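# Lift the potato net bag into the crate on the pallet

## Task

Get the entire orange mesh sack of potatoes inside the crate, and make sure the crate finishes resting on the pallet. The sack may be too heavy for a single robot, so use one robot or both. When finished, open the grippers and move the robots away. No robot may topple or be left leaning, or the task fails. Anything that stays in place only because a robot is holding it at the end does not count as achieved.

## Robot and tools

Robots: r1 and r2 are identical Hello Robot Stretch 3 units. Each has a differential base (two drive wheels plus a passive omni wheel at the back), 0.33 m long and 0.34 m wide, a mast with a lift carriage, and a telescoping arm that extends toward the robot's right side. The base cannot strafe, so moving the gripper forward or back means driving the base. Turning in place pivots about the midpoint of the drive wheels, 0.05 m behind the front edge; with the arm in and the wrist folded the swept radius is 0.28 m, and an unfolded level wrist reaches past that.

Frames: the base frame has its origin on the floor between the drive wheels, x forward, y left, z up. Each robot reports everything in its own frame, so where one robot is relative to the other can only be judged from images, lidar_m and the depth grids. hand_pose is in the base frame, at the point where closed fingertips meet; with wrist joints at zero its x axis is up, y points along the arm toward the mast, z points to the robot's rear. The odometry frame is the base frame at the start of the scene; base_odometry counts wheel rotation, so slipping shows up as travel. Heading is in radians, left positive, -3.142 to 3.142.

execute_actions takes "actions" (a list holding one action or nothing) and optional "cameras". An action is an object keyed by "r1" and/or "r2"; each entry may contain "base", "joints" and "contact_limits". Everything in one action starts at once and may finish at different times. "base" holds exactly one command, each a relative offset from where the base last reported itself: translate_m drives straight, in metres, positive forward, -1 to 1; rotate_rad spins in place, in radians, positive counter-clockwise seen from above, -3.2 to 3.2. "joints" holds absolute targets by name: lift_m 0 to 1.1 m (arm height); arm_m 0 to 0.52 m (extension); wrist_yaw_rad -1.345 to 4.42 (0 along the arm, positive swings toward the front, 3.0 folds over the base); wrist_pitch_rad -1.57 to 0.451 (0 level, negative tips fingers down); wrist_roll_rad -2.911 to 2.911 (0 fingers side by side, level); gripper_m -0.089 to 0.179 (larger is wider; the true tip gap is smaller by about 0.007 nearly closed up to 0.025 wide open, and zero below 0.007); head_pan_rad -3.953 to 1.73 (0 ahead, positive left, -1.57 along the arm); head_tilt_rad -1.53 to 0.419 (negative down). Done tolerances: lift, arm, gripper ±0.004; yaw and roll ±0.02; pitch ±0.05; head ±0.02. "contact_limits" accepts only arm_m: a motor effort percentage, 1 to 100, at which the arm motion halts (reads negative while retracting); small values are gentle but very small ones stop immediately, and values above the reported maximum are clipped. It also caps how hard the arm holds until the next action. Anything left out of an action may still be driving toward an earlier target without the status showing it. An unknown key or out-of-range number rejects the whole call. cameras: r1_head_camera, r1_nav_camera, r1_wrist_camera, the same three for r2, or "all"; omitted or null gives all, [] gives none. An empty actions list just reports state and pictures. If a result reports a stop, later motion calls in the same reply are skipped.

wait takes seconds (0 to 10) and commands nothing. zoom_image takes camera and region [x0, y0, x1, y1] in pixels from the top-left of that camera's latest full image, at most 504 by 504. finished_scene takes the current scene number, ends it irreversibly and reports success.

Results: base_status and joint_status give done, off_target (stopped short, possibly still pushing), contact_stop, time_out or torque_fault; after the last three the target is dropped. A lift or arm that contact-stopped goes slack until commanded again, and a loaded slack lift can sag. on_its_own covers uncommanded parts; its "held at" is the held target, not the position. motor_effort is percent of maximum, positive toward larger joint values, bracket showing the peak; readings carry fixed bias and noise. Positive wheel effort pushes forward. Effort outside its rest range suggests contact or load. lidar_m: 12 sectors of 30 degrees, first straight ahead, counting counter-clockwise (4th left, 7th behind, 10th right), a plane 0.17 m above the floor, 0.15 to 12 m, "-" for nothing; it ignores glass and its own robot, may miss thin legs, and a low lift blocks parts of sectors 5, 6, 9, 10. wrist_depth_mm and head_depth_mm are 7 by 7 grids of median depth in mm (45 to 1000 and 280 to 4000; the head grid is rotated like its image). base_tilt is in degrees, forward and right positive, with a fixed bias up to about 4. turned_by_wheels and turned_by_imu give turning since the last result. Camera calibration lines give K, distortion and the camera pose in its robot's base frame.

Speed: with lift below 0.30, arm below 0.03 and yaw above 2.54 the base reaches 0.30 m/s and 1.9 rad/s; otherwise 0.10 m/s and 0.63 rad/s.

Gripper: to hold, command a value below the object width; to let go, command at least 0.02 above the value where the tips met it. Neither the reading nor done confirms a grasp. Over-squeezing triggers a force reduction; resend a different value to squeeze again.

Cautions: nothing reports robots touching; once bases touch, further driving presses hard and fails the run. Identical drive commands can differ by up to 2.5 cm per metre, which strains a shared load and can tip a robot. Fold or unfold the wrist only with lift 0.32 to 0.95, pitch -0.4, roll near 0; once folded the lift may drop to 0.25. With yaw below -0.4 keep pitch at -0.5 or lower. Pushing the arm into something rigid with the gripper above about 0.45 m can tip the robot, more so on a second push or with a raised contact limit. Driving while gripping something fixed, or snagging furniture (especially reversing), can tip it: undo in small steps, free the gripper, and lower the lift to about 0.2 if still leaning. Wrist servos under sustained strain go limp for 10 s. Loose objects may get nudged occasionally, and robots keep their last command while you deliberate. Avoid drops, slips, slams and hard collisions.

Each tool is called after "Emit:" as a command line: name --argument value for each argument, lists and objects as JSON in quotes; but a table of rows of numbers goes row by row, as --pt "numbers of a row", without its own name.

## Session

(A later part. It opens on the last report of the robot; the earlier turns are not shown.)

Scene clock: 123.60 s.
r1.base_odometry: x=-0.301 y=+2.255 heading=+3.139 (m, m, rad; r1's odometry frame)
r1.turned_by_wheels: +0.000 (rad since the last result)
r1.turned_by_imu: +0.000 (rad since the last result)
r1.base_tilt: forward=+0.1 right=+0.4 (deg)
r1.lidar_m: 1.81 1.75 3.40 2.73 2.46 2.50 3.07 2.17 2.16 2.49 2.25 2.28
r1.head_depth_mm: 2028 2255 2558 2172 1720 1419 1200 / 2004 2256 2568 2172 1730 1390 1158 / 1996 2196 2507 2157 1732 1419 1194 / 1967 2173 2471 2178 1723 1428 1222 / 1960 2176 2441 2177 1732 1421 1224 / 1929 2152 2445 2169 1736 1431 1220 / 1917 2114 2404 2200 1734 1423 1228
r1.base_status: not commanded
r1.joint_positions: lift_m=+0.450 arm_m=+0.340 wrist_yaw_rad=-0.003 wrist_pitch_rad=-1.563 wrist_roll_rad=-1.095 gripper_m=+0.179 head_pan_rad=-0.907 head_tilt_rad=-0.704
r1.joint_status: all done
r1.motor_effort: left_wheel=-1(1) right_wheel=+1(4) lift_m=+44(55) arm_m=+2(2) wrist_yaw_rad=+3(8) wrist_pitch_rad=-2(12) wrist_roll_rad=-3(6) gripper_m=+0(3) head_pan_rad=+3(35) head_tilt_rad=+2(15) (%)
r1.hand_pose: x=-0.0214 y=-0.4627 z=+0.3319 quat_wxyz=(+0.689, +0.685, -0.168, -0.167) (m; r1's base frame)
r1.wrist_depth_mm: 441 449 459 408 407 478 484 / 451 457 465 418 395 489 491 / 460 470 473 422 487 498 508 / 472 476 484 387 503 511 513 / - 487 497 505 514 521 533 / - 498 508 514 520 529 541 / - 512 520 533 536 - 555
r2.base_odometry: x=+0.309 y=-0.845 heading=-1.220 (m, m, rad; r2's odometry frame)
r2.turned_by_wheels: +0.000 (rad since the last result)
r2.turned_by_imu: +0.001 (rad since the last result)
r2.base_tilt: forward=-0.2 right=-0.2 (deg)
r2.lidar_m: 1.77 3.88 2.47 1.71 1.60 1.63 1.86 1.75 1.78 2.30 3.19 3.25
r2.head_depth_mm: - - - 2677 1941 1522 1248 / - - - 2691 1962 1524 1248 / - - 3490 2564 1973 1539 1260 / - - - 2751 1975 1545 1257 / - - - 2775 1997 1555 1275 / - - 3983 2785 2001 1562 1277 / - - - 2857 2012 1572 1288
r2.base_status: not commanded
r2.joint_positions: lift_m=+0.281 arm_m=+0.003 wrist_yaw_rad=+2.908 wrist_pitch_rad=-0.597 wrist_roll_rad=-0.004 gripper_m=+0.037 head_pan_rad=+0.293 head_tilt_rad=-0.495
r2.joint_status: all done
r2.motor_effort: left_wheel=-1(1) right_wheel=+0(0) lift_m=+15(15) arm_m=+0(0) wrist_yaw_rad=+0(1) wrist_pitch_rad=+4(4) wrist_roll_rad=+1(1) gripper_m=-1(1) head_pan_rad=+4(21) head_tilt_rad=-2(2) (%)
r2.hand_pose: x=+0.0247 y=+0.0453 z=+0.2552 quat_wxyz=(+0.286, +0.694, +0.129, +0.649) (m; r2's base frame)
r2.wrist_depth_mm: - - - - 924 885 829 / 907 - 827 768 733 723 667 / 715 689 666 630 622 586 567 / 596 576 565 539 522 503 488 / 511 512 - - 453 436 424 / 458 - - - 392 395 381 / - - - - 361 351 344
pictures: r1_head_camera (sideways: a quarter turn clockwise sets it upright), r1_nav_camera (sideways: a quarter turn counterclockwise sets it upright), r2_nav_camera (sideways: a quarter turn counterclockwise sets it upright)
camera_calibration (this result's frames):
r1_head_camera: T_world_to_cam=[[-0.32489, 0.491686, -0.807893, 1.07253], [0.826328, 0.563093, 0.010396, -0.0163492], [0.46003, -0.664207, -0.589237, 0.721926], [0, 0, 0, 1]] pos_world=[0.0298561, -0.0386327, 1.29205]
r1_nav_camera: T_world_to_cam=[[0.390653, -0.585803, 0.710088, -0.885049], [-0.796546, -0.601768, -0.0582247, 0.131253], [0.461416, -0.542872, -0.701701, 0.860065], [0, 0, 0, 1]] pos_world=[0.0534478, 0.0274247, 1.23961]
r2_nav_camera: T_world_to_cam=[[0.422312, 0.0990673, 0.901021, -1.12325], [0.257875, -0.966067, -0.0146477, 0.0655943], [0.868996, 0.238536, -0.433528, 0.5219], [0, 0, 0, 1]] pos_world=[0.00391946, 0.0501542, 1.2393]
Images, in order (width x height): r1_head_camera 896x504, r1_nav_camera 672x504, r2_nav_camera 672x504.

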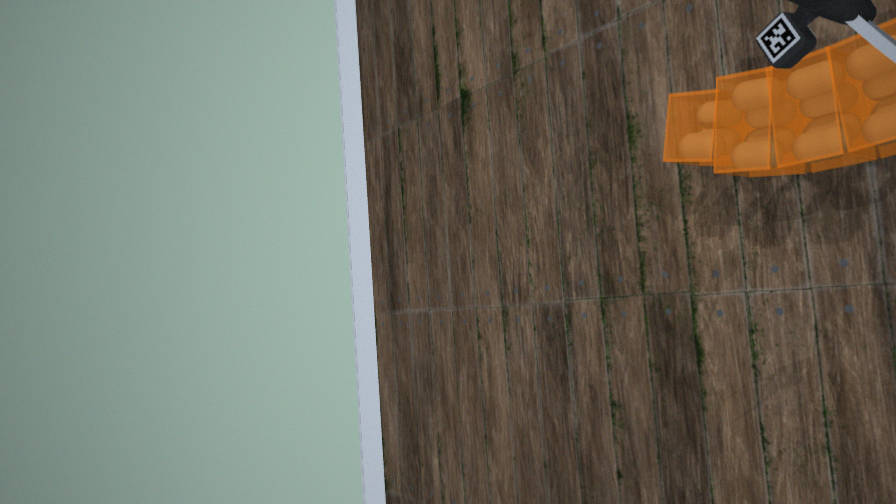

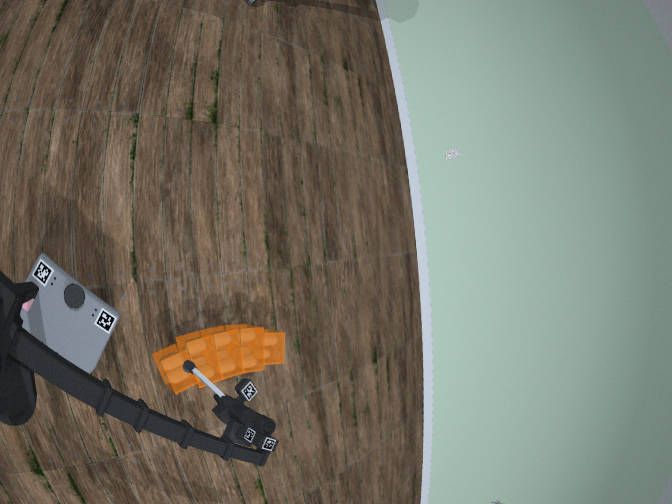

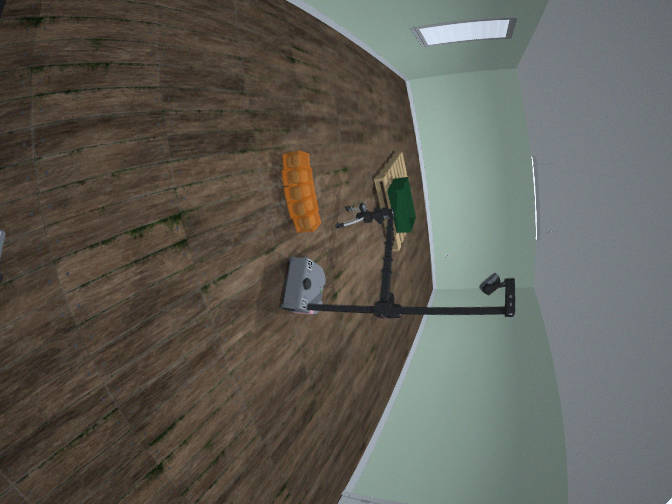

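Emit:
execute_actions --actions '[{"r1":{"base":{"rotate_rad":-0.49},"joints":{"arm_m":0.0,"head_pan_rad":-1.57,"head_tilt_rad":-0.9}},"r2":{"base":{"rotate_rad":0.93}}}]' --cameras '[]'

Emit:
execute_actions --actions '[{"r1":{"base":{"translate_m":-1.0}},"r2":{"base":{"translate_m":1.0}}}]' --cameras '[]'

Emit:
execute_actions --actions '[{"r1":{"base":{"translate_m":-0.31}},"r2":{"base":{"translate_m":0.92}}}]' --cameras '[]'

Emit:
execute_actions --actions '[{"r1":{"base":{"rotate_rad":1.4}},"r2":{"base":{"rotate_rad":-1.84},"joints":{"head_pan_rad":0,"head_tilt_rad":-0.9}}}]' --cameras '["r1_head_camera","r2_head_camera","r2_nav_camera"]'

Scene clock: 150.37 s.
r1.base_odometry: x=-0.301 y=+2.255 heading=+2.650 (m, m, rad; r1's odometry frame)
r1.turned_by_wheels: -0.490 (rad since the last result)
r1.turned_by_imu: -0.492 (rad since the last result)
r1.base_tilt: forward=+0.3 right=+0.3 (deg)
r1.lidar_m: 2.29 1.75 1.75 3.40 2.69 2.46 2.51 3.12 2.17 2.32 2.44 2.26
r1.head_depth_mm: 3877 2451 2162 1761 1485 1281 1147 / 3825 2444 2159 1759 1480 1301 1160 / 3861 2612 2167 1770 1484 1294 1176 / 3896 2734 2137 1765 1500 1291 1164 / 3760 2773 2146 1767 1483 1295 1137 / 3807 2759 2149 1759 1499 1293 1120 / 3401 2737 2134 1759 1494 1216 1112
r1.base_status: done
r1.joint_positions: lift_m=+0.450 arm_m=+0.001 wrist_yaw_rad=-0.001 wrist_pitch_rad=-1.564 wrist_roll_rad=-1.098 gripper_m=+0.179 head_pan_rad=-1.563 head_tilt_rad=-0.889
r1.joint_status: all done
r1.motor_effort: left_wheel=+1(5) right_wheel=-1(5) lift_m=+44(44) arm_m=-5(6) wrist_yaw_rad=+1(2) wrist_pitch_rad=-1(2) wrist_roll_rad=-2(3) gripper_m=+0(1) head_pan_rad=-3(35) head_tilt_rad=-3(15) (%)
r1.hand_pose: x=-0.0214 y=-0.1234 z=+0.3319 quat_wxyz=(+0.689, +0.685, -0.166, -0.166) (m; r1's base frame)
r1.wrist_depth_mm: 443 449 455 461 471 479 489 / 452 457 462 474 481 488 498 / 461 468 472 486 491 498 509 / 473 469 - 491 501 513 521 / - - - - 511 523 533 / - - - - 524 528 542 / - - - - 537 - 563
r2.base_odometry: x=+0.309 y=-0.845 heading=-0.290 (m, m, rad; r2's odometry frame)
r2.turned_by_wheels: +0.930 (rad since the last result)
r2.turned_by_imu: +0.941 (rad since the last result)
r2.base_tilt: forward=-0.3 right=-0.1 (deg)
r2.lidar_m: 2.89 1.80 1.60 1.60 1.92 1.75 1.75 2.10 3.19 3.21 1.73 1.74
r2.head_depth_mm: - - - 2683 1945 1516 1252 / 3836 - - 2687 1965 1532 1252 / 3092 3373 3619 2732 1962 1530 1262 / 2551 2765 3018 2773 1985 1543 1266 / 2213 2376 2506 2611 2005 1542 1272 / 1925 2040 2182 2349 1999 1569 1278 / 1712 1826 1929 2029 2022 1571 1284
r2.base_status: done
r2.joint_positions: lift_m=+0.281 arm_m=+0.003 wrist_yaw_rad=+2.908 wrist_pitch_rad=-0.597 wrist_roll_rad=-0.004 gripper_m=+0.037 head_pan_rad=+0.293 head_tilt_rad=-0.495
r2.joint_status: not commanded
r2.motor_effort: left_wheel=-2(14) right_wheel=+1(6) lift_m=+15(15) arm_m=+0(0) wrist_yaw_rad=-1(0) wrist_pitch_rad=+4(4) wrist_roll_rad=+1(1) gripper_m=-1(1) head_pan_rad=+2(4) head_tilt_rad=-2(2) (%)
r2.hand_pose: x=+0.0247 y=+0.0453 z=+0.2552 quat_wxyz=(+0.286, +0.694, +0.129, +0.649) (m; r2's base frame)
r2.wrist_depth_mm: - - - - 935 874 842 / 908 - 823 780 743 707 683 / 727 675 674 639 614 583 558 / 591 580 566 536 520 513 491 / 521 516 - - 460 436 426 / 455 - - - 389 395 380 / - - - - 362 350 345
pictures: none
No camera images: the call's "cameras" was empty. Leave "cameras" out to get every camera's image.

Scene clock: 161.37 s.
r1.base_odometry: x=+0.581 y=+1.782 heading=+2.650 (m, m, rad; r1's odometry frame)
r1.turned_by_wheels: +0.000 (rad since the last result)
r1.turned_by_imu: -0.006 (rad since the last result)
r1.base_tilt: forward=+0.1 right=+0.2 (deg)
r1.lidar_m: 2.17 3.98 3.74 2.58 1.67 1.56 1.58 1.97 4.04 2.02 3.44 3.16
r1.head_depth_mm: 3833 2790 2154 1766 1492 1296 1148 / 3897 2760 2175 1752 1501 1300 1168 / 3808 2583 2129 1760 1496 1302 1182 / 3740 2361 2140 1763 1482 1288 1164 / 3863 2213 2151 1770 1491 1299 1140 / 3842 2242 2178 1753 1484 1296 1143 / 3824 2710 2139 1743 1487 1296 1142
r1.base_status: done
r1.joint_positions: lift_m=+0.450 arm_m=+0.001 wrist_yaw_rad=-0.001 wrist_pitch_rad=-1.564 wrist_roll_rad=-1.098 gripper_m=+0.179 head_pan_rad=-1.563 head_tilt_rad=-0.889
r1.joint_status: not commanded
r1.motor_effort: left_wheel=+2(4) right_wheel=-1(3) lift_m=+45(44) arm_m=-5(6) wrist_yaw_rad=+1(0) wrist_pitch_rad=-1(1) wrist_roll_rad=-2(1) gripper_m=+0(0) head_pan_rad=-3(3) head_tilt_rad=-4(4) (%)
r1.hand_pose: x=-0.0214 y=-0.1234 z=+0.3319 quat_wxyz=(+0.689, +0.685, -0.166, -0.166) (m; r1's base frame)
r1.wrist_depth_mm: 442 452 454 461 471 478 484 / 454 460 467 474 480 486 497 / 459 469 473 479 493 499 509 / 471 474 - 496 498 512 519 / - - - - 511 523 527 / - - - - 526 530 539 / - - - - 543 - 559
r2.base_odometry: x=+1.268 y=-1.131 heading=-0.290 (m, m, rad; r2's odometry frame)
r2.turned_by_wheels: +0.000 (rad since the last result)
r2.turned_by_imu: +0.009 (rad since the last result)
r2.base_tilt: forward=-0.3 right=-0.1 (deg)
r2.lidar_m: 2.30 1.43 1.28 1.28 1.54 2.69 2.70 3.27 3.50 2.19 4.25 2.97
r2.head_depth_mm: 3881 - - 2726 1943 1517 1247 / 2992 3332 3687 2715 1943 1525 1256 / 2380 2649 2926 2734 1979 1550 1261 / 2034 2187 2369 2504 1977 1546 1273 / 1738 1854 2006 2154 1992 1565 1272 / 1524 1623 1712 1845 1906 1558 1277 / 1355 1430 1508 1596 1706 1570 1290
r2.base_status: done
r2.joint_positions: lift_m=+0.281 arm_m=+0.003 wrist_yaw_rad=+2.908 wrist_pitch_rad=-0.597 wrist_roll_rad=-0.004 gripper_m=+0.037 head_pan_rad=+0.293 head_tilt_rad=-0.495
r2.joint_status: not commanded
r2.motor_effort: left_wheel=-3(9) right_wheel=+1(6) lift_m=+16(16) arm_m=+0(0) wrist_yaw_rad=+0(1) wrist_pitch_rad=+4(4) wrist_roll_rad=+1(1) gripper_m=-1(1) head_pan_rad=+3(2) head_tilt_rad=-2(2) (%)
r2.hand_pose: x=+0.0247 y=+0.0453 z=+0.2552 quat_wxyz=(+0.286, +0.694, +0.129, +0.649) (m; r2's base frame)
r2.wrist_depth_mm: - - - - 928 888 867 / 905 - 824 770 733 685 671 / 723 683 660 639 615 600 554 / 595 580 550 548 522 508 493 / 523 509 - - 461 439 427 / 453 - - - 383 392 381 / - - - - 361 352 346
pictures: none
No camera images: the call's "cameras" was empty. Leave "cameras" out to get every camera's image.

Scene clock: 166.13 s.
r1.base_odometry: x=+0.854 y=+1.636 heading=+2.650 (m, m, rad; r1's odometry frame)
r1.turned_by_wheels: +0.000 (rad since the last result)
r1.turned_by_imu: -0.002 (rad since the last result)
r1.base_tilt: forward=+0.1 right=+0.1 (deg)
r1.lidar_m: 2.50 4.21 3.86 2.12 1.35 1.28 1.29 1.61 3.30 2.02 2.14 3.44
r1.head_depth_mm: 3857 2754 2151 1766 1490 1289 1143 / 3804 2747 2162 1761 1491 1288 1157 / 3838 2771 2141 1756 1484 1301 1180 / 3803 2641 2173 1766 1497 1291 1159 / 3807 2458 2132 1760 1496 1299 1137 / 3877 2219 2152 1768 1488 1292 1140 / 3825 2218 2155 1747 1487 1286 1145
r1.base_status: done
r1.joint_positions: lift_m=+0.450 arm_m=+0.001 wrist_yaw_rad=-0.001 wrist_pitch_rad=-1.564 wrist_roll_rad=-1.098 gripper_m=+0.179 head_pan_rad=-1.563 head_tilt_rad=-0.889
r1.joint_status: not commanded
r1.motor_effort: left_wheel=+2(4) right_wheel=-1(5) lift_m=+44(44) arm_m=-5(5) wrist_yaw_rad=+1(0) wrist_pitch_rad=-1(1) wrist_roll_rad=-2(2) gripper_m=+1(0) head_pan_rad=-3(3) head_tilt_rad=-4(4) (%)
r1.hand_pose: x=-0.0214 y=-0.1234 z=+0.3319 quat_wxyz=(+0.689, +0.685, -0.166, -0.166) (m; r1's base frame)
r1.wrist_depth_mm: 443 450 458 465 469 479 483 / 454 456 468 475 480 488 496 / 459 468 471 484 493 499 514 / 472 476 - 496 502 510 517 / - - - - 514 523 531 / - - - - 524 533 549 / - - - - 537 - 554
r2.base_odometry: x=+2.149 y=-1.394 heading=-0.290 (m, m, rad; r2's odometry frame)
r2.turned_by_wheels: +0.000 (rad since the last result)
r2.turned_by_imu: +0.007 (rad since the last result)
r2.base_tilt: forward=-0.4 right=-0.1 (deg)
r2.lidar_m: 1.73 1.08 0.98 0.98 1.18 2.26 3.60 4.27 3.80 2.51 2.26 2.33
r2.head_depth_mm: 2916 3355 3671 2664 1942 1523 1253 / 2215 2455 2874 2693 1956 1530 1254 / 1783 1975 2183 2354 1970 1536 1255 / 1501 1649 1779 1950 1927 1553 1261 / 1301 1390 1490 1612 1757 1557 1274 / 1138 1208 1289 1383 1482 1513 1278 / 1021 1073 1133 1208 1282 1368 1280
r2.base_status: done
r2.joint_positions: lift_m=+0.281 arm_m=+0.003 wrist_yaw_rad=+2.908 wrist_pitch_rad=-0.597 wrist_roll_rad=-0.004 gripper_m=+0.037 head_pan_rad=+0.293 head_tilt_rad=-0.495
r2.joint_status: not commanded
r2.motor_effort: left_wheel=-3(9) right_wheel=+1(6) lift_m=+16(16) arm_m=+0(0) wrist_yaw_rad=+0(1) wrist_pitch_rad=+4(4) wrist_roll_rad=+1(1) gripper_m=+1(0) head_pan_rad=+3(2) head_tilt_rad=-2(2) (%)
r2.hand_pose: x=+0.0247 y=+0.0453 z=+0.2552 quat_wxyz=(+0.286, +0.694, +0.129, +0.649) (m; r2's base frame)
r2.wrist_depth_mm: - - 949 902 874 862 796 / 905 - 821 775 768 698 679 / 740 680 675 644 608 589 572 / 602 581 560 538 522 506 489 / 515 521 - - 459 441 433 / 457 - - - 384 389 380 / - - - - 359 350 348
pictures: none
No camera images: the call's "cameras" was empty. Leave "cameras" out to get every camera's image.

Scene clock: 169.30 s.
r1.base_odometry: x=+0.854 y=+1.636 heading=-2.234 (m, m, rad; r1's odometry frame)
r1.turned_by_wheels: +1.400 (rad since the last result)
r1.turned_by_imu: +1.409 (rad since the last result)
r1.base_tilt: forward=+0.1 right=+0.3 (deg)
r1.lidar_m: 2.72 1.49 1.28 1.27 1.45 2.42 2.02 2.03 3.44 2.49 3.91 3.85
r1.head_depth_mm: 3038 2770 2158 1759 1498 1295 1143 / 3109 2769 2155 1762 1489 1295 1163 / 3150 2672 2169 1770 1487 1295 1189 / 3052 2576 2088 1754 1500 1292 1162 / 3245 2732 2167 1759 1501 1293 1140 / 3287 2760 2141 1751 1489 1285 1146 / 3281 2769 2153 1759 1490 1293 1147
r1.base_status: done
r1.joint_positions: lift_m=+0.450 arm_m=+0.001 wrist_yaw_rad=-0.001 wrist_pitch_rad=-1.564 wrist_roll_rad=-1.098 gripper_m=+0.179 head_pan_rad=-1.563 head_tilt_rad=-0.889
r1.joint_status: not commanded
r1.motor_effort: left_wheel=-2(6) right_wheel=+2(4) lift_m=+44(44) arm_m=-5(5) wrist_yaw_rad=+1(1) wrist_pitch_rad=-1(1) wrist_roll_rad=-2(2) gripper_m=+0(0) head_pan_rad=-3(3) head_tilt_rad=-4(3) (%)
r1.hand_pose: x=-0.0214 y=-0.1234 z=+0.3319 quat_wxyz=(+0.689, +0.685, -0.166, -0.166) (m; r1's base frame)
r1.wrist_depth_mm: 444 449 457 461 473 476 485 / 455 455 464 470 480 487 496 / 460 467 471 484 492 497 505 / 470 473 - 497 505 511 518 / - - - - 514 529 531 / - - - - 527 533 543 / - - - - 538 - 556
r2.base_odometry: x=+2.149 y=-1.394 heading=-2.130 (m, m, rad; r2's odometry frame)
r2.turned_by_wheels: -1.840 (rad since the last result)
r2.turned_by_imu: -1.858 (rad since the last result)
r2.base_tilt: forward=-0.4 right=-0.1 (deg)
r2.lidar_m: 2.51 4.04 2.26 2.99 1.30 1.00 0.98 1.04 1.50 3.57 3.81 3.87
r2.head_depth_mm: 3260 2499 2003 1659 1406 1232 1092 / 3244 2522 1981 1647 1405 1238 1095 / 3175 2522 2006 1653 1404 1235 1097 / 3244 2517 2021 1667 1386 1232 1100 / 3209 2407 2017 1661 1367 1241 1096 / 3180 2464 2005 1653 1421 1240 1095 / 3286 2556 2022 1671 1412 1244 1097
r2.base_status: done
r2.joint_positions: lift_m=+0.281 arm_m=+0.003 wrist_yaw_rad=+2.908 wrist_pitch_rad=-0.597 wrist_roll_rad=-0.004 gripper_m=+0.037 head_pan_rad=+0.007 head_tilt_rad=-0.889
r2.joint_status: all done
r2.motor_effort: left_wheel=+1(15) right_wheel=-1(5) lift_m=+15(16) arm_m=+0(0) wrist_yaw_rad=+0(0) wrist_pitch_rad=+4(4) wrist_roll_rad=+1(1) gripper_m=+1(0) head_pan_rad=-3(19) head_tilt_rad=-4(24) (%)
r2.hand_pose: x=+0.0247 y=+0.0452 z=+0.2552 quat_wxyz=(+0.286, +0.694, +0.129, +0.648) (m; r2's base frame)
r2.wrist_depth_mm: - - - - 941 884 824 / 917 - 842 758 754 704 666 / 724 690 662 640 613 591 565 / 604 595 568 549 516 509 487 / 523 513 - - 464 443 429 / 454 - - - 380 392 385 / - - - - 362 353 345
pictures: r1_head_camera (sideways: a quarter turn clockwise sets it upright), r2_head_camera (sideways: a quarter turn clockwise sets it upright), r2_nav_camera (sideways: a quarter turn counterclockwise sets it upright)
camera_calibration (this result's frames):
r1_head_camera: T_world_to_cam=[[0.0413597, 0.726152, -0.68629, 0.911801], [0.998282, -0.0585621, -0.00180154, -0.00151729], [-0.0414988, -0.685036, -0.727326, 0.904604], [0, 0, 0, 1]] pos_world=[0.00134285, -0.0425085, 1.2837]
r2_head_camera: T_world_to_cam=[[-0.774303, 0.0577475, -0.630174, 0.842019], [0.0543481, 0.998217, 0.0246957, -0.0332725], [0.630476, -0.0151268, -0.776061, 0.966159], [0, 0, 0, 1]] pos_world=[0.044646, -0.000796469, 1.28124]
r2_nav_camera: T_world_to_cam=[[0.746085, -0.0219005, 0.665491, -0.818189], [-0.028219, -0.999601, -0.00125915, 0.049905], [0.665253, -0.0178401, -0.746405, 0.930167], [0, 0, 0, 1]] pos_world=[-0.00694988, 0.0485607, 1.23884]
Images, in order (width x height): r1_head_camera 896x504, r2_head_camera 896x504, r2_nav_camera 672x504.

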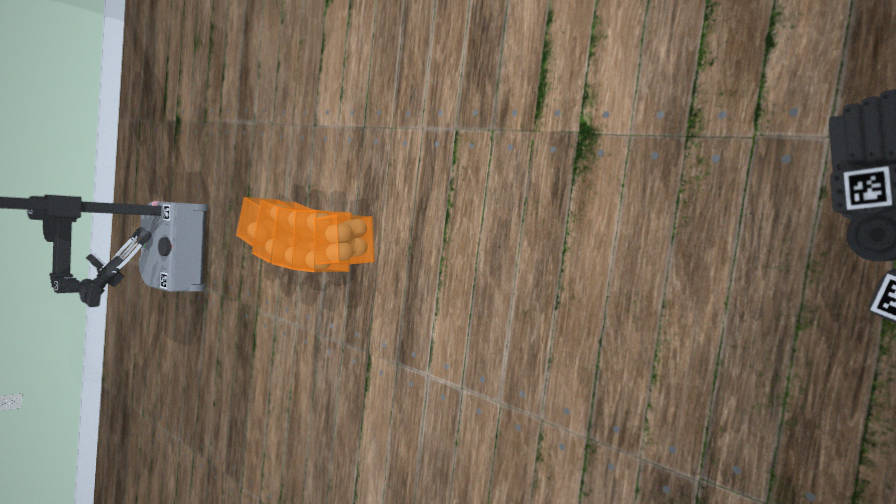

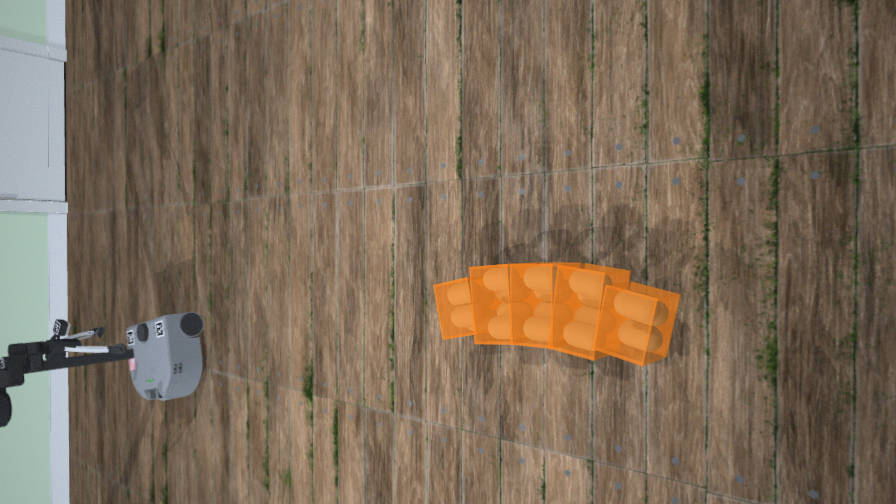

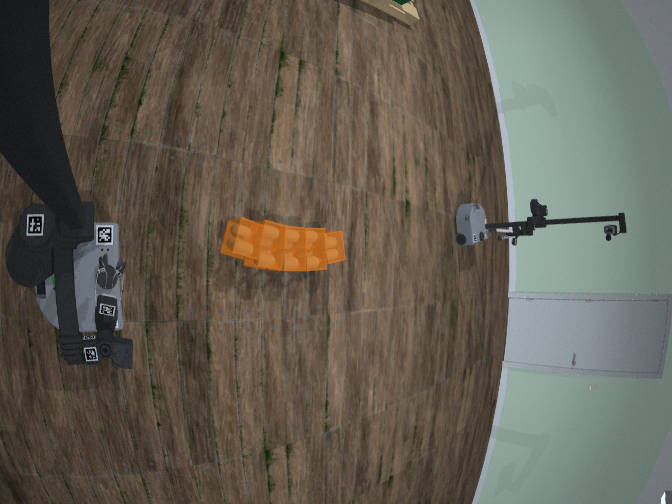

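Emit:
execute_actions --actions '[{"r2":{"base":{"rotate_rad":0.6}}}]' --cameras '[]'

Emit:
execute_actions --actions '[{"r2":{"base":{"translate_m":0.26}}}]' --cameras '[]'

Emit:
execute_actions --actions '[{"r2":{"base":{"rotate_rad":-0.64}}}]' --cameras '["r2_head_camera"]'

Emit:
execute_actions --actions '[{"r2":{"base":{"translate_m":0.55},"joints":{"head_tilt_rad":-1.2}}}]' --cameras '["r2_head_camera","r1_head_camera"]'

Scene clock: 182.17 s.
r1.base_odometry: x=+0.854 y=+1.636 heading=-2.234 (m, m, rad; r1's odometry frame)
r1.turned_by_wheels: +0.000 (rad since the last result)
r1.turned_by_imu: +0.000 (rad since the last result)
r1.base_tilt: forward=+0.1 right=+0.5 (deg)
r1.lidar_m: 2.73 1.48 1.28 1.27 1.45 2.42 2.03 2.03 3.45 2.48 3.93 3.86
r1.head_depth_mm: 3076 2785 2151 1767 1492 1297 1147 / 3105 2766 2144 1774 1491 1298 1161 / 3109 2717 2153 1761 1487 1292 1173 / 2427 2549 2084 1752 1497 1297 1167 / 3189 2645 2164 1761 1484 1297 1140 / 3267 2759 2145 1748 1495 1295 1145 / 3308 2741 2142 1742 1491 1289 1137
r1.base_status: not commanded
r1.joint_positions: lift_m=+0.450 arm_m=+0.001 wrist_yaw_rad=-0.001 wrist_pitch_rad=-1.564 wrist_roll_rad=-1.098 gripper_m=+0.179 head_pan_rad=-1.563 head_tilt_rad=-0.889
r1.joint_status: not commanded
r1.motor_effort: left_wheel=-2(2) right_wheel=+1(2) lift_m=+44(44) arm_m=-5(5) wrist_yaw_rad=+1(1) wrist_pitch_rad=-1(1) wrist_roll_rad=-2(2) gripper_m=+0(0) head_pan_rad=-3(3) head_tilt_rad=-3(4) (%)
r1.hand_pose: x=-0.0214 y=-0.1234 z=+0.3319 quat_wxyz=(+0.689, +0.685, -0.166, -0.166) (m; r1's base frame)
r1.wrist_depth_mm: 442 446 455 460 473 479 486 / 450 455 466 471 482 485 499 / 461 466 475 480 489 497 507 / 470 473 - 489 500 513 517 / - - - - 511 522 533 / - - - - 524 532 546 / - - - - 539 - 561
r2.base_odometry: x=+2.149 y=-1.394 heading=-1.530 (m, m, rad; r2's odometry frame)
r2.turned_by_wheels: +0.600 (rad since the last result)
r2.turned_by_imu: +0.608 (rad since the last result)
r2.base_tilt: forward=-0.4 right=-0.1 (deg)
r2.lidar_m: 4.19 2.26 2.46 1.22 0.98 0.98 1.07 1.64 3.57 3.92 3.83 2.52
r2.head_depth_mm: 3285 2416 2002 1661 1380 1227 1091 / 3432 2507 1990 1657 1345 1226 1092 / 3399 2529 2010 1661 1423 1214 1092 / 3422 2522 1993 1665 1417 1239 1093 / 3473 2528 2010 1657 1415 1240 1099 / 3401 2556 2009 1674 1422 1239 1099 / 3508 2419 2031 1681 1422 1240 1095
r2.base_status: done
r2.joint_positions: lift_m=+0.281 arm_m=+0.003 wrist_yaw_rad=+2.908 wrist_pitch_rad=-0.597 wrist_roll_rad=-0.004 gripper_m=+0.037 head_pan_rad=+0.007 head_tilt_rad=-0.889
r2.joint_status: not commanded
r2.motor_effort: left_wheel=-2(12) right_wheel=+1(7) lift_m=+16(15) arm_m=+0(0) wrist_yaw_rad=+1(0) wrist_pitch_rad=+4(4) wrist_roll_rad=+1(0) gripper_m=-1(1) head_pan_rad=-2(2) head_tilt_rad=-4(4) (%)
r2.hand_pose: x=+0.0247 y=+0.0452 z=+0.2552 quat_wxyz=(+0.286, +0.694, +0.129, +0.648) (m; r2's base frame)
r2.wrist_depth_mm: 705 - - - 949 893 843 / 775 - 835 779 758 707 675 / 731 700 677 640 617 579 573 / 609 580 553 540 522 500 479 / 516 502 - - 473 441 420 / 456 - - - 385 393 381 / - - - - 361 353 344
pictures: none
No camera images: the call's "cameras" was empty. Leave "cameras" out to get every camera's image.

Scene clock: 184.80 s.
r1.base_odometry: x=+0.854 y=+1.636 heading=-2.234 (m, m, rad; r1's odometry frame)
r1.turned_by_wheels: +0.000 (rad since the last result)
r1.turned_by_imu: +0.000 (rad since the last result)
r1.base_tilt: forward=+0.1 right=+0.5 (deg)
r1.lidar_m: 2.72 1.49 1.28 1.27 1.45 2.42 2.02 2.02 3.44 2.27 3.91 3.85
r1.head_depth_mm: 3103 2755 2157 1763 1483 1304 1141 / 3169 2732 2153 1760 1493 1293 1164 / 2978 2537 2155 1754 1498 1292 1179 / 3145 2452 2082 1768 1487 1287 1165 / 3273 2737 2137 1758 1488 1294 1142 / 3282 2778 2152 1760 1493 1290 1144 / 3251 2776 2149 1764 1492 1287 1136
r1.base_status: not commanded
r1.joint_positions: lift_m=+0.450 arm_m=+0.001 wrist_yaw_rad=-0.001 wrist_pitch_rad=-1.564 wrist_roll_rad=-1.098 gripper_m=+0.179 head_pan_rad=-1.563 head_tilt_rad=-0.889
r1.joint_status: not commanded
r1.motor_effort: left_wheel=-2(1) right_wheel=+2(2) lift_m=+43(44) arm_m=-5(5) wrist_yaw_rad=+1(1) wrist_pitch_rad=-2(1) wrist_roll_rad=-2(2) gripper_m=+0(0) head_pan_rad=-3(3) head_tilt_rad=-4(4) (%)
r1.hand_pose: x=-0.0214 y=-0.1234 z=+0.3319 quat_wxyz=(+0.689, +0.685, -0.166, -0.166) (m; r1's base frame)
r1.wrist_depth_mm: 443 450 457 465 472 480 486 / 450 460 464 471 480 488 498 / 461 465 472 481 490 500 507 / 466 475 - 492 503 511 524 / - - - - 513 522 532 / - - - - 525 536 545 / - - - - 539 - 558
r2.base_odometry: x=+2.160 y=-1.654 heading=-1.530 (m, m, rad; r2's odometry frame)
r2.turned_by_wheels: +0.000 (rad since the last result)
r2.turned_by_imu: +0.002 (rad since the last result)
r2.base_tilt: forward=-0.2 right=+0.0 (deg)
r2.lidar_m: 3.96 2.03 2.96 1.47 1.19 1.18 1.29 1.99 3.73 4.11 3.65 2.29
r2.head_depth_mm: 3172 2519 1993 1654 1411 1188 1094 / 3225 2510 1996 1645 1412 1163 1065 / 3445 2516 1998 1657 1420 1233 1093 / 3386 2496 2001 1646 1421 1233 1088 / 3440 2568 2001 1658 1421 1238 1093 / 3438 2545 1999 1668 1421 1241 1097 / 3460 2384 2016 1662 1418 1239 1098
r2.base_status: done
r2.joint_positions: lift_m=+0.281 arm_m=+0.003 wrist_yaw_rad=+2.908 wrist_pitch_rad=-0.597 wrist_roll_rad=-0.004 gripper_m=+0.037 head_pan_rad=+0.007 head_tilt_rad=-0.890
r2.joint_status: not commanded
r2.motor_effort: left_wheel=-3(13) right_wheel=+1(6) lift_m=+15(16) arm_m=+0(0) wrist_yaw_rad=+0(0) wrist_pitch_rad=+4(4) wrist_roll_rad=+1(1) gripper_m=-1(0) head_pan_rad=-2(3) head_tilt_rad=-4(5) (%)
r2.hand_pose: x=+0.0247 y=+0.0452 z=+0.2552 quat_wxyz=(+0.286, +0.694, +0.129, +0.648) (m; r2's base frame)
r2.wrist_depth_mm: 888 - - - 979 894 849 / 905 - 824 790 734 700 673 / 726 666 659 638 617 586 559 / 597 574 553 548 520 502 482 / 522 511 - - 457 437 429 / 463 - - - 385 397 376 / - - - - 359 348 342
pictures: none
No camera images: the call's "cameras" was empty. Leave "cameras" out to get every camera's image.

Scene clock: 186.33 s.
r1.base_odometry: x=+0.854 y=+1.636 heading=-2.234 (m, m, rad; r1's odometry frame)
r1.turned_by_wheels: +0.000 (rad since the last result)
r1.turned_by_imu: +0.000 (rad since the last result)
r1.base_tilt: forward=+0.1 right=+0.2 (deg)
r1.lidar_m: 2.72 1.49 1.28 1.28 1.45 2.41 2.02 2.04 3.42 2.27 3.89 3.88
r1.head_depth_mm: 3094 2787 2178 1778 1493 1297 1145 / 3117 2702 2172 1774 1482 1291 1165 / 3072 2468 2145 1766 1486 1293 1182 / 3154 2502 2083 1756 1496 1286 1158 / 3265 2757 2141 1763 1482 1291 1144 / 3226 2773 2160 1757 1498 1289 1141 / 3347 2734 2144 1749 1494 1292 1142
r1.base_status: not commanded
r1.joint_positions: lift_m=+0.450 arm_m=+0.001 wrist_yaw_rad=-0.001 wrist_pitch_rad=-1.564 wrist_roll_rad=-1.098 gripper_m=+0.179 head_pan_rad=-1.563 head_tilt_rad=-0.889
r1.joint_status: not commanded
r1.motor_effort: left_wheel=-1(2) right_wheel=+2(2) lift_m=+44(44) arm_m=-5(5) wrist_yaw_rad=+0(0) wrist_pitch_rad=-1(2) wrist_roll_rad=-2(1) gripper_m=+0(0) head_pan_rad=-3(3) head_tilt_rad=-3(3) (%)
r1.hand_pose: x=-0.0214 y=-0.1234 z=+0.3319 quat_wxyz=(+0.689, +0.685, -0.166, -0.166) (m; r1's base frame)
r1.wrist_depth_mm: 443 451 456 465 470 473 487 / 452 456 466 473 481 483 496 / 455 463 473 482 493 501 506 / 466 476 - 494 506 508 521 / - - - - 513 522 529 / - - - - 525 535 545 / - - - - 535 - 564
r2.base_odometry: x=+2.160 y=-1.654 heading=-2.170 (m, m, rad; r2's odometry frame)
r2.turned_by_wheels: -0.640 (rad since the last result)
r2.turned_by_imu: -0.647 (rad since the last result)
r2.base_tilt: forward=-0.3 right=-0.1 (deg)
r2.lidar_m: 2.30 3.80 2.02 4.08 1.62 1.21 1.18 1.23 1.73 3.73 3.93 3.71
r2.head_depth_mm: 3058 2493 1982 1654 1407 1233 1091 / 3099 2520 1992 1655 1409 1234 1095 / 3105 2510 1986 1650 1417 1210 1088 / 3128 2528 2005 1661 1357 1167 1096 / 2993 2303 2018 1656 1423 1239 1100 / 3135 2448 2023 1665 1420 1239 1104 / 3107 2523 2014 1664 1427 1235 1098
r2.base_status: done
r2.joint_positions: lift_m=+0.281 arm_m=+0.003 wrist_yaw_rad=+2.908 wrist_pitch_rad=-0.597 wrist_roll_rad=-0.004 gripper_m=+0.037 head_pan_rad=+0.007 head_tilt_rad=-0.890
r2.joint_status: not commanded
r2.motor_effort: left_wheel=+0(12) right_wheel=-1(5) lift_m=+16(16) arm_m=+0(0) wrist_yaw_rad=+0(0) wrist_pitch_rad=+4(4) wrist_roll_rad=+1(1) gripper_m=-1(0) head_pan_rad=-3(3) head_tilt_rad=-4(4) (%)
r2.hand_pose: x=+0.0247 y=+0.0452 z=+0.2552 quat_wxyz=(+0.286, +0.694, +0.129, +0.648) (m; r2's base frame)
r2.wrist_depth_mm: - - - - 948 865 862 / 920 - 807 785 745 719 675 / 715 690 662 639 604 588 565 / 600 567 560 551 520 501 490 / 506 507 - - 465 444 426 / 460 - - - 388 401 378 / - - - - 362 351 339
pictures: r2_head_camera (sideways: a quarter turn clockwise sets it upright)
camera_calibration (this result's frames):
r2_head_camera: T_world_to_cam=[[-0.774664, 0.0578175, -0.629724, 0.841435], [0.0544559, 0.998212, 0.0246601, -0.0332268], [0.630024, -0.0151889, -0.776427, 0.966638], [0, 0, 0, 1]] pos_world=[0.044634, -0.000800159, 1.28122]
Images, in order (width x height): r2_head_camera 896x504.

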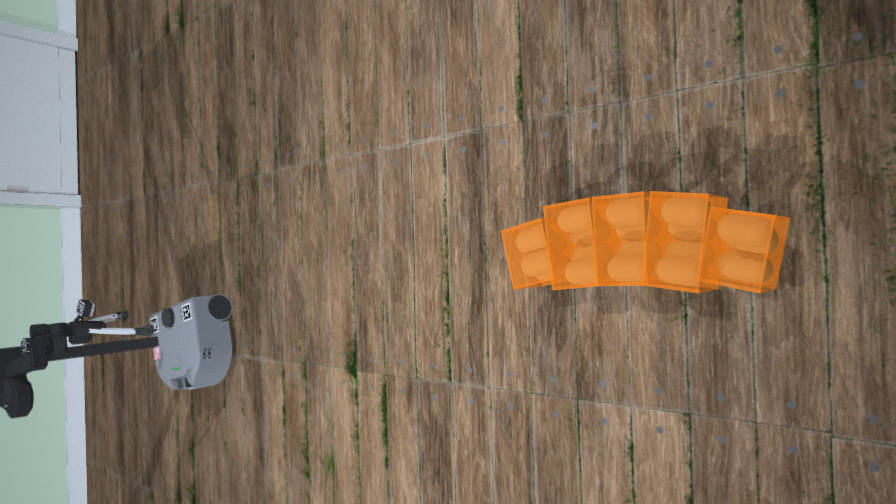

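Scene clock: 189.50 s.
r1.base_odometry: x=+0.854 y=+1.636 heading=-2.234 (m, m, rad; r1's odometry frame)
r1.turned_by_wheels: +0.000 (rad since the last result)
r1.turned_by_imu: +0.000 (rad since the last result)
r1.base_tilt: forward=+0.0 right=+0.3 (deg)
r1.lidar_m: 2.73 1.49 1.28 1.27 1.45 2.43 2.02 2.03 3.45 1.72 3.91 3.87
r1.head_depth_mm: 3075 2742 2153 1754 1502 1301 1159 / 3099 2770 2164 1739 1487 1297 1159 / 3077 2443 2036 1755 1479 1292 1178 / 3233 2584 2007 1720 1495 1288 1162 / 3273 2753 2148 1757 1477 1298 1140 / 3269 2727 2148 1757 1495 1288 1144 / 3329 2748 2131 1752 1496 1292 1140
r1.base_status: not commanded
r1.joint_positions: lift_m=+0.450 arm_m=+0.001 wrist_yaw_rad=-0.001 wrist_pitch_rad=-1.564 wrist_roll_rad=-1.098 gripper_m=+0.179 head_pan_rad=-1.563 head_tilt_rad=-0.889
r1.joint_status: not commanded
r1.motor_effort: left_wheel=-2(2) right_wheel=+2(2) lift_m=+44(44) arm_m=-5(5) wrist_yaw_rad=+1(0) wrist_pitch_rad=-1(1) wrist_roll_rad=-1(1) gripper_m=+0(0) head_pan_rad=-3(4) head_tilt_rad=-4(3) (%)
r1.hand_pose: x=-0.0214 y=-0.1234 z=+0.3319 quat_wxyz=(+0.689, +0.685, -0.166, -0.166) (m; r1's base frame)
r1.wrist_depth_mm: 442 448 455 459 469 477 488 / 450 454 464 473 479 489 492 / 458 466 471 482 492 501 508 / 474 472 - 495 498 511 519 / - - - - 512 522 536 / - - - - 524 532 543 / - - - - 540 - 557
r2.base_odometry: x=+1.849 y=-2.108 heading=-2.170 (m, m, rad; r2's odometry frame)
r2.turned_by_wheels: +0.000 (rad since the last result)
r2.turned_by_imu: +0.004 (rad since the last result)
r2.base_tilt: forward=-0.2 right=-0.1 (deg)
r2.lidar_m: 1.74 3.21 1.91 1.85 2.36 1.78 1.73 1.82 2.55 3.76 3.93 3.13
r2.head_depth_mm: 1876 1675 1516 1394 1284 1185 1098 / 1863 1683 1512 1383 1272 1194 1091 / 1864 1665 1514 1386 1264 1200 - / 1849 1663 1512 1282 1200 1147 - / 1719 1654 1503 1372 1269 1201 - / 1682 1654 1483 1365 1263 1175 - / 1840 1644 1501 1364 1263 1167 1109
r2.base_status: done
r2.joint_positions: lift_m=+0.281 arm_m=+0.003 wrist_yaw_rad=+2.908 wrist_pitch_rad=-0.597 wrist_roll_rad=-0.004 gripper_m=+0.037 head_pan_rad=+0.007 head_tilt_rad=-1.186
r2.joint_status: all done
r2.motor_effort: left_wheel=+6(15) right_wheel=+4(16) lift_m=+16(16) arm_m=+0(0) wrist_yaw_rad=+0(0) wrist_pitch_rad=+4(4) wrist_roll_rad=+1(1) gripper_m=+0(1) head_pan_rad=-1(3) head_tilt_rad=-6(25) (%)
r2.hand_pose: x=+0.0247 y=+0.0452 z=+0.2552 quat_wxyz=(+0.286, +0.694, +0.129, +0.648) (m; r2's base frame)
r2.wrist_depth_mm: - - - - 931 878 818 / 927 - 812 773 737 704 684 / 716 690 671 631 615 587 566 / 605 587 568 548 526 506 484 / 519 507 - - 458 440 426 / 459 - - - 384 391 294 / - - - - 359 290 290
pictures: r1_head_camera (sideways: a quarter turn clockwise sets it upright), r2_head_camera (sideways: a quarter turn clockwise sets it upright)
camera_calibration (this result's frames):
r1_head_camera: T_world_to_cam=[[0.0413598, 0.726151, -0.68629, 0.911801], [0.998282, -0.0585624, -0.00180153, -0.0015173], [-0.0414989, -0.685036, -0.727326, 0.904604], [0, 0, 0, 1]] pos_world=[0.00134284, -0.0425085, 1.2837]
r2_head_camera: T_world_to_cam=[[-0.924846, 0.0568289, -0.376073, 0.51193], [0.0590218, 0.99824, 0.00569807, -0.00856225], [0.375735, -0.0169267, -0.926572, 1.16333], [0, 0, 0, 1]] pos_world=[0.0368574, -0.000853937, 1.27048]
Images, in order (width x height): r1_head_camera 896x504, r2_head_camera 896x504.

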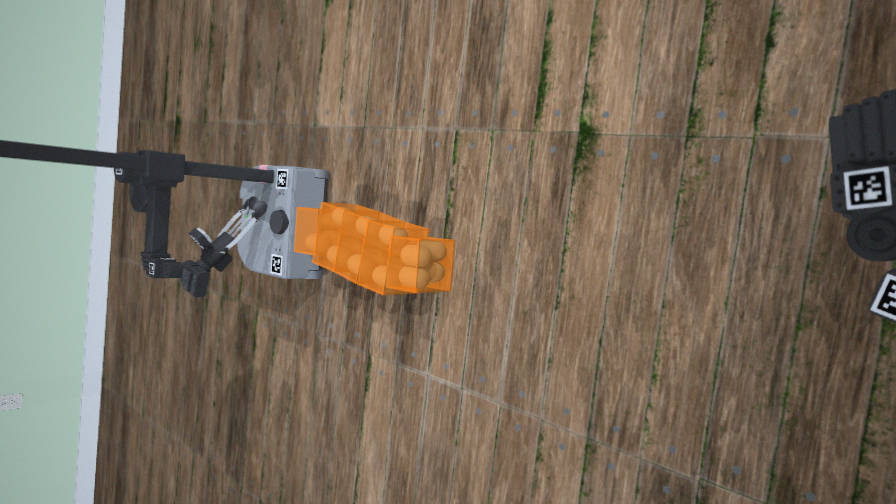

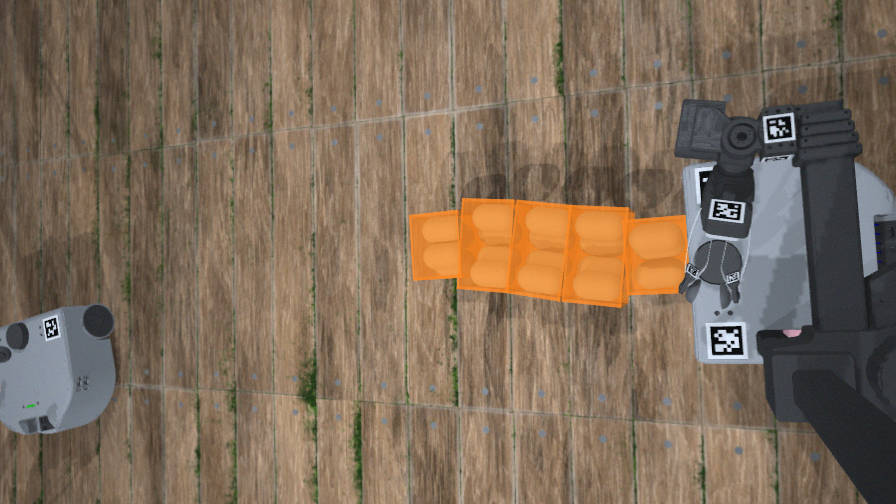

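Emit:
execute_actions --actions '[{"r2":{"base":{"translate_m":0.5},"joints":{"head_pan_rad":1.57,"head_tilt_rad":-0.5}}}]' --cameras '["r2_head_camera","r1_head_camera"]'

Scene clock: 195.17 s.
r1.base_odometry: x=+0.854 y=+1.636 heading=-2.234 (m, m, rad; r1's odometry frame)
r1.turned_by_wheels: +0.000 (rad since the last result)
r1.turned_by_imu: +0.001 (rad since the last result)
r1.base_tilt: forward=+0.2 right=+0.4 (deg)
r1.lidar_m: 2.73 1.49 1.28 1.28 1.45 2.42 2.02 2.03 3.45 1.23 3.92 3.88
r1.head_depth_mm: 3074 2791 2168 1763 1488 1293 1142 / 3156 2790 2138 1767 1492 1300 1163 / 3109 1560 1839 1695 1492 1303 1179 / 3245 2779 1724 1662 1459 1297 1157 / 3221 2749 2069 1737 1434 1290 1140 / 3269 2731 2156 1756 1487 1291 1139 / 3318 2746 2120 1757 1479 1293 1140
r1.base_status: not commanded
r1.joint_positions: lift_m=+0.450 arm_m=+0.001 wrist_yaw_rad=-0.001 wrist_pitch_rad=-1.564 wrist_roll_rad=-1.098 gripper_m=+0.179 head_pan_rad=-1.563 head_tilt_rad=-0.889
r1.joint_status: not commanded
r1.motor_effort: left_wheel=-2(2) right_wheel=+2(2) lift_m=+44(44) arm_m=-5(5) wrist_yaw_rad=+1(0) wrist_pitch_rad=-2(2) wrist_roll_rad=-2(2) gripper_m=+0(0) head_pan_rad=-3(3) head_tilt_rad=-4(4) (%)
r1.hand_pose: x=-0.0214 y=-0.1234 z=+0.3319 quat_wxyz=(+0.689, +0.685, -0.166, -0.166) (m; r1's base frame)
r1.wrist_depth_mm: 444 446 456 461 469 477 488 / 452 458 466 470 482 486 498 / 461 468 475 479 491 498 508 / 468 472 - 495 503 511 520 / - - - - 508 520 530 / - - - - 526 536 538 / - - - - 536 - 557
r2.base_odometry: x=+1.567 y=-2.521 heading=-2.170 (m, m, rad; r2's odometry frame)
r2.turned_by_wheels: +0.000 (rad since the last result)
r2.turned_by_imu: +0.005 (rad since the last result)
r2.base_tilt: forward=-0.3 right=-0.1 (deg)
r2.lidar_m: 1.24 2.68 3.79 1.82 3.04 2.29 2.22 2.35 3.32 3.79 3.49 2.60
r2.head_depth_mm: - - - 2611 1908 1505 1237 / - - - 2535 1924 1511 1238 / - - - 2271 1932 1520 1245 / - - - 2280 1955 1520 1257 / - - - 2396 1960 1540 1266 / - - - 2612 1993 1541 1276 / - - - 2765 2001 1613 -
r2.base_status: done
r2.joint_positions: lift_m=+0.281 arm_m=+0.003 wrist_yaw_rad=+2.908 wrist_pitch_rad=-0.597 wrist_roll_rad=-0.004 gripper_m=+0.037 head_pan_rad=+1.563 head_tilt_rad=-0.508
r2.joint_status: all done
r2.motor_effort: left_wheel=+3(20) right_wheel=+6(11) lift_m=+16(16) arm_m=+0(0) wrist_yaw_rad=+1(0) wrist_pitch_rad=+4(4) wrist_roll_rad=+1(1) gripper_m=-1(1) head_pan_rad=+3(38) head_tilt_rad=+3(30) (%)
r2.hand_pose: x=+0.0247 y=+0.0452 z=+0.2552 quat_wxyz=(+0.286, +0.694, +0.129, +0.648) (m; r2's base frame)
r2.wrist_depth_mm: - - - - 956 883 841 / 906 - 816 748 753 704 676 / 717 679 671 621 620 584 568 / 614 577 557 554 520 499 486 / 510 509 - - 467 437 428 / 457 - - - 385 395 293 / - - - - 356 291 289
pictures: r1_head_camera (sideways: a quarter turn clockwise sets it upright), r2_head_camera (sideways: a quarter turn clockwise sets it upright)
camera_calibration (this result's frames):
r1_head_camera: T_world_to_cam=[[0.0413598, 0.726152, -0.68629, 0.911801], [0.998282, -0.0585624, -0.00180154, -0.00151729], [-0.0414989, -0.685036, -0.727326, 0.904604], [0, 0, 0, 1]] pos_world=[0.00134284, -0.0425085, 1.2837]
r2_head_camera: T_world_to_cam=[[-0.0669345, -0.48299, -0.873064, 1.1543], [-0.997407, 0.0555845, 0.0457173, -0.0542422], [0.0264479, 0.87386, -0.485458, 0.591827], [0, 0, 0, 1]] pos_world=[0.00750814, 0.0433546, 1.29756]
Images, in order (width x height): r1_head_camera 896x504, r2_head_camera 896x504.

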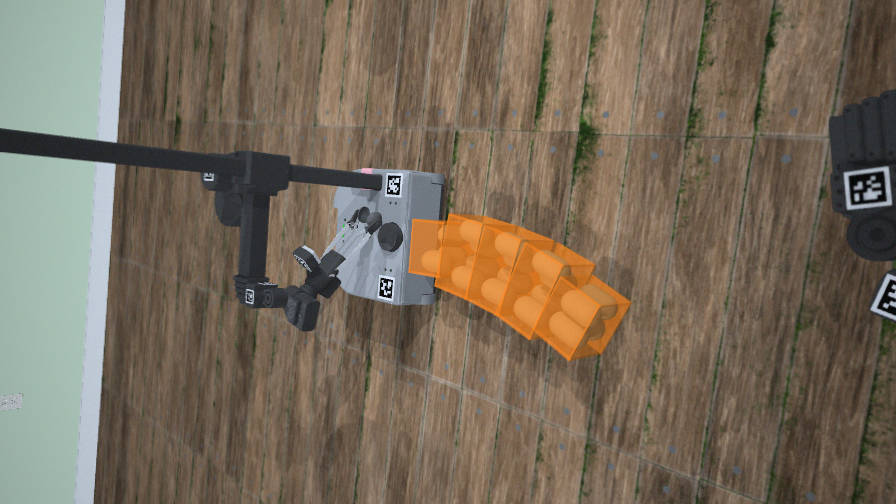

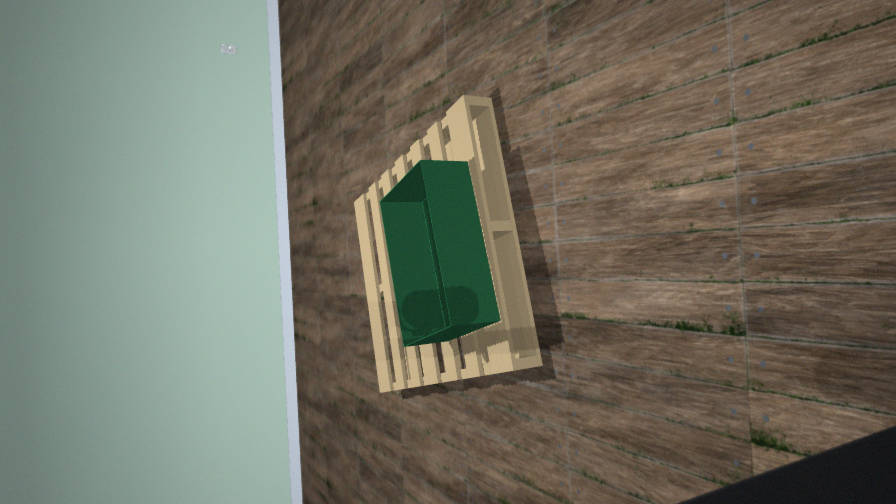

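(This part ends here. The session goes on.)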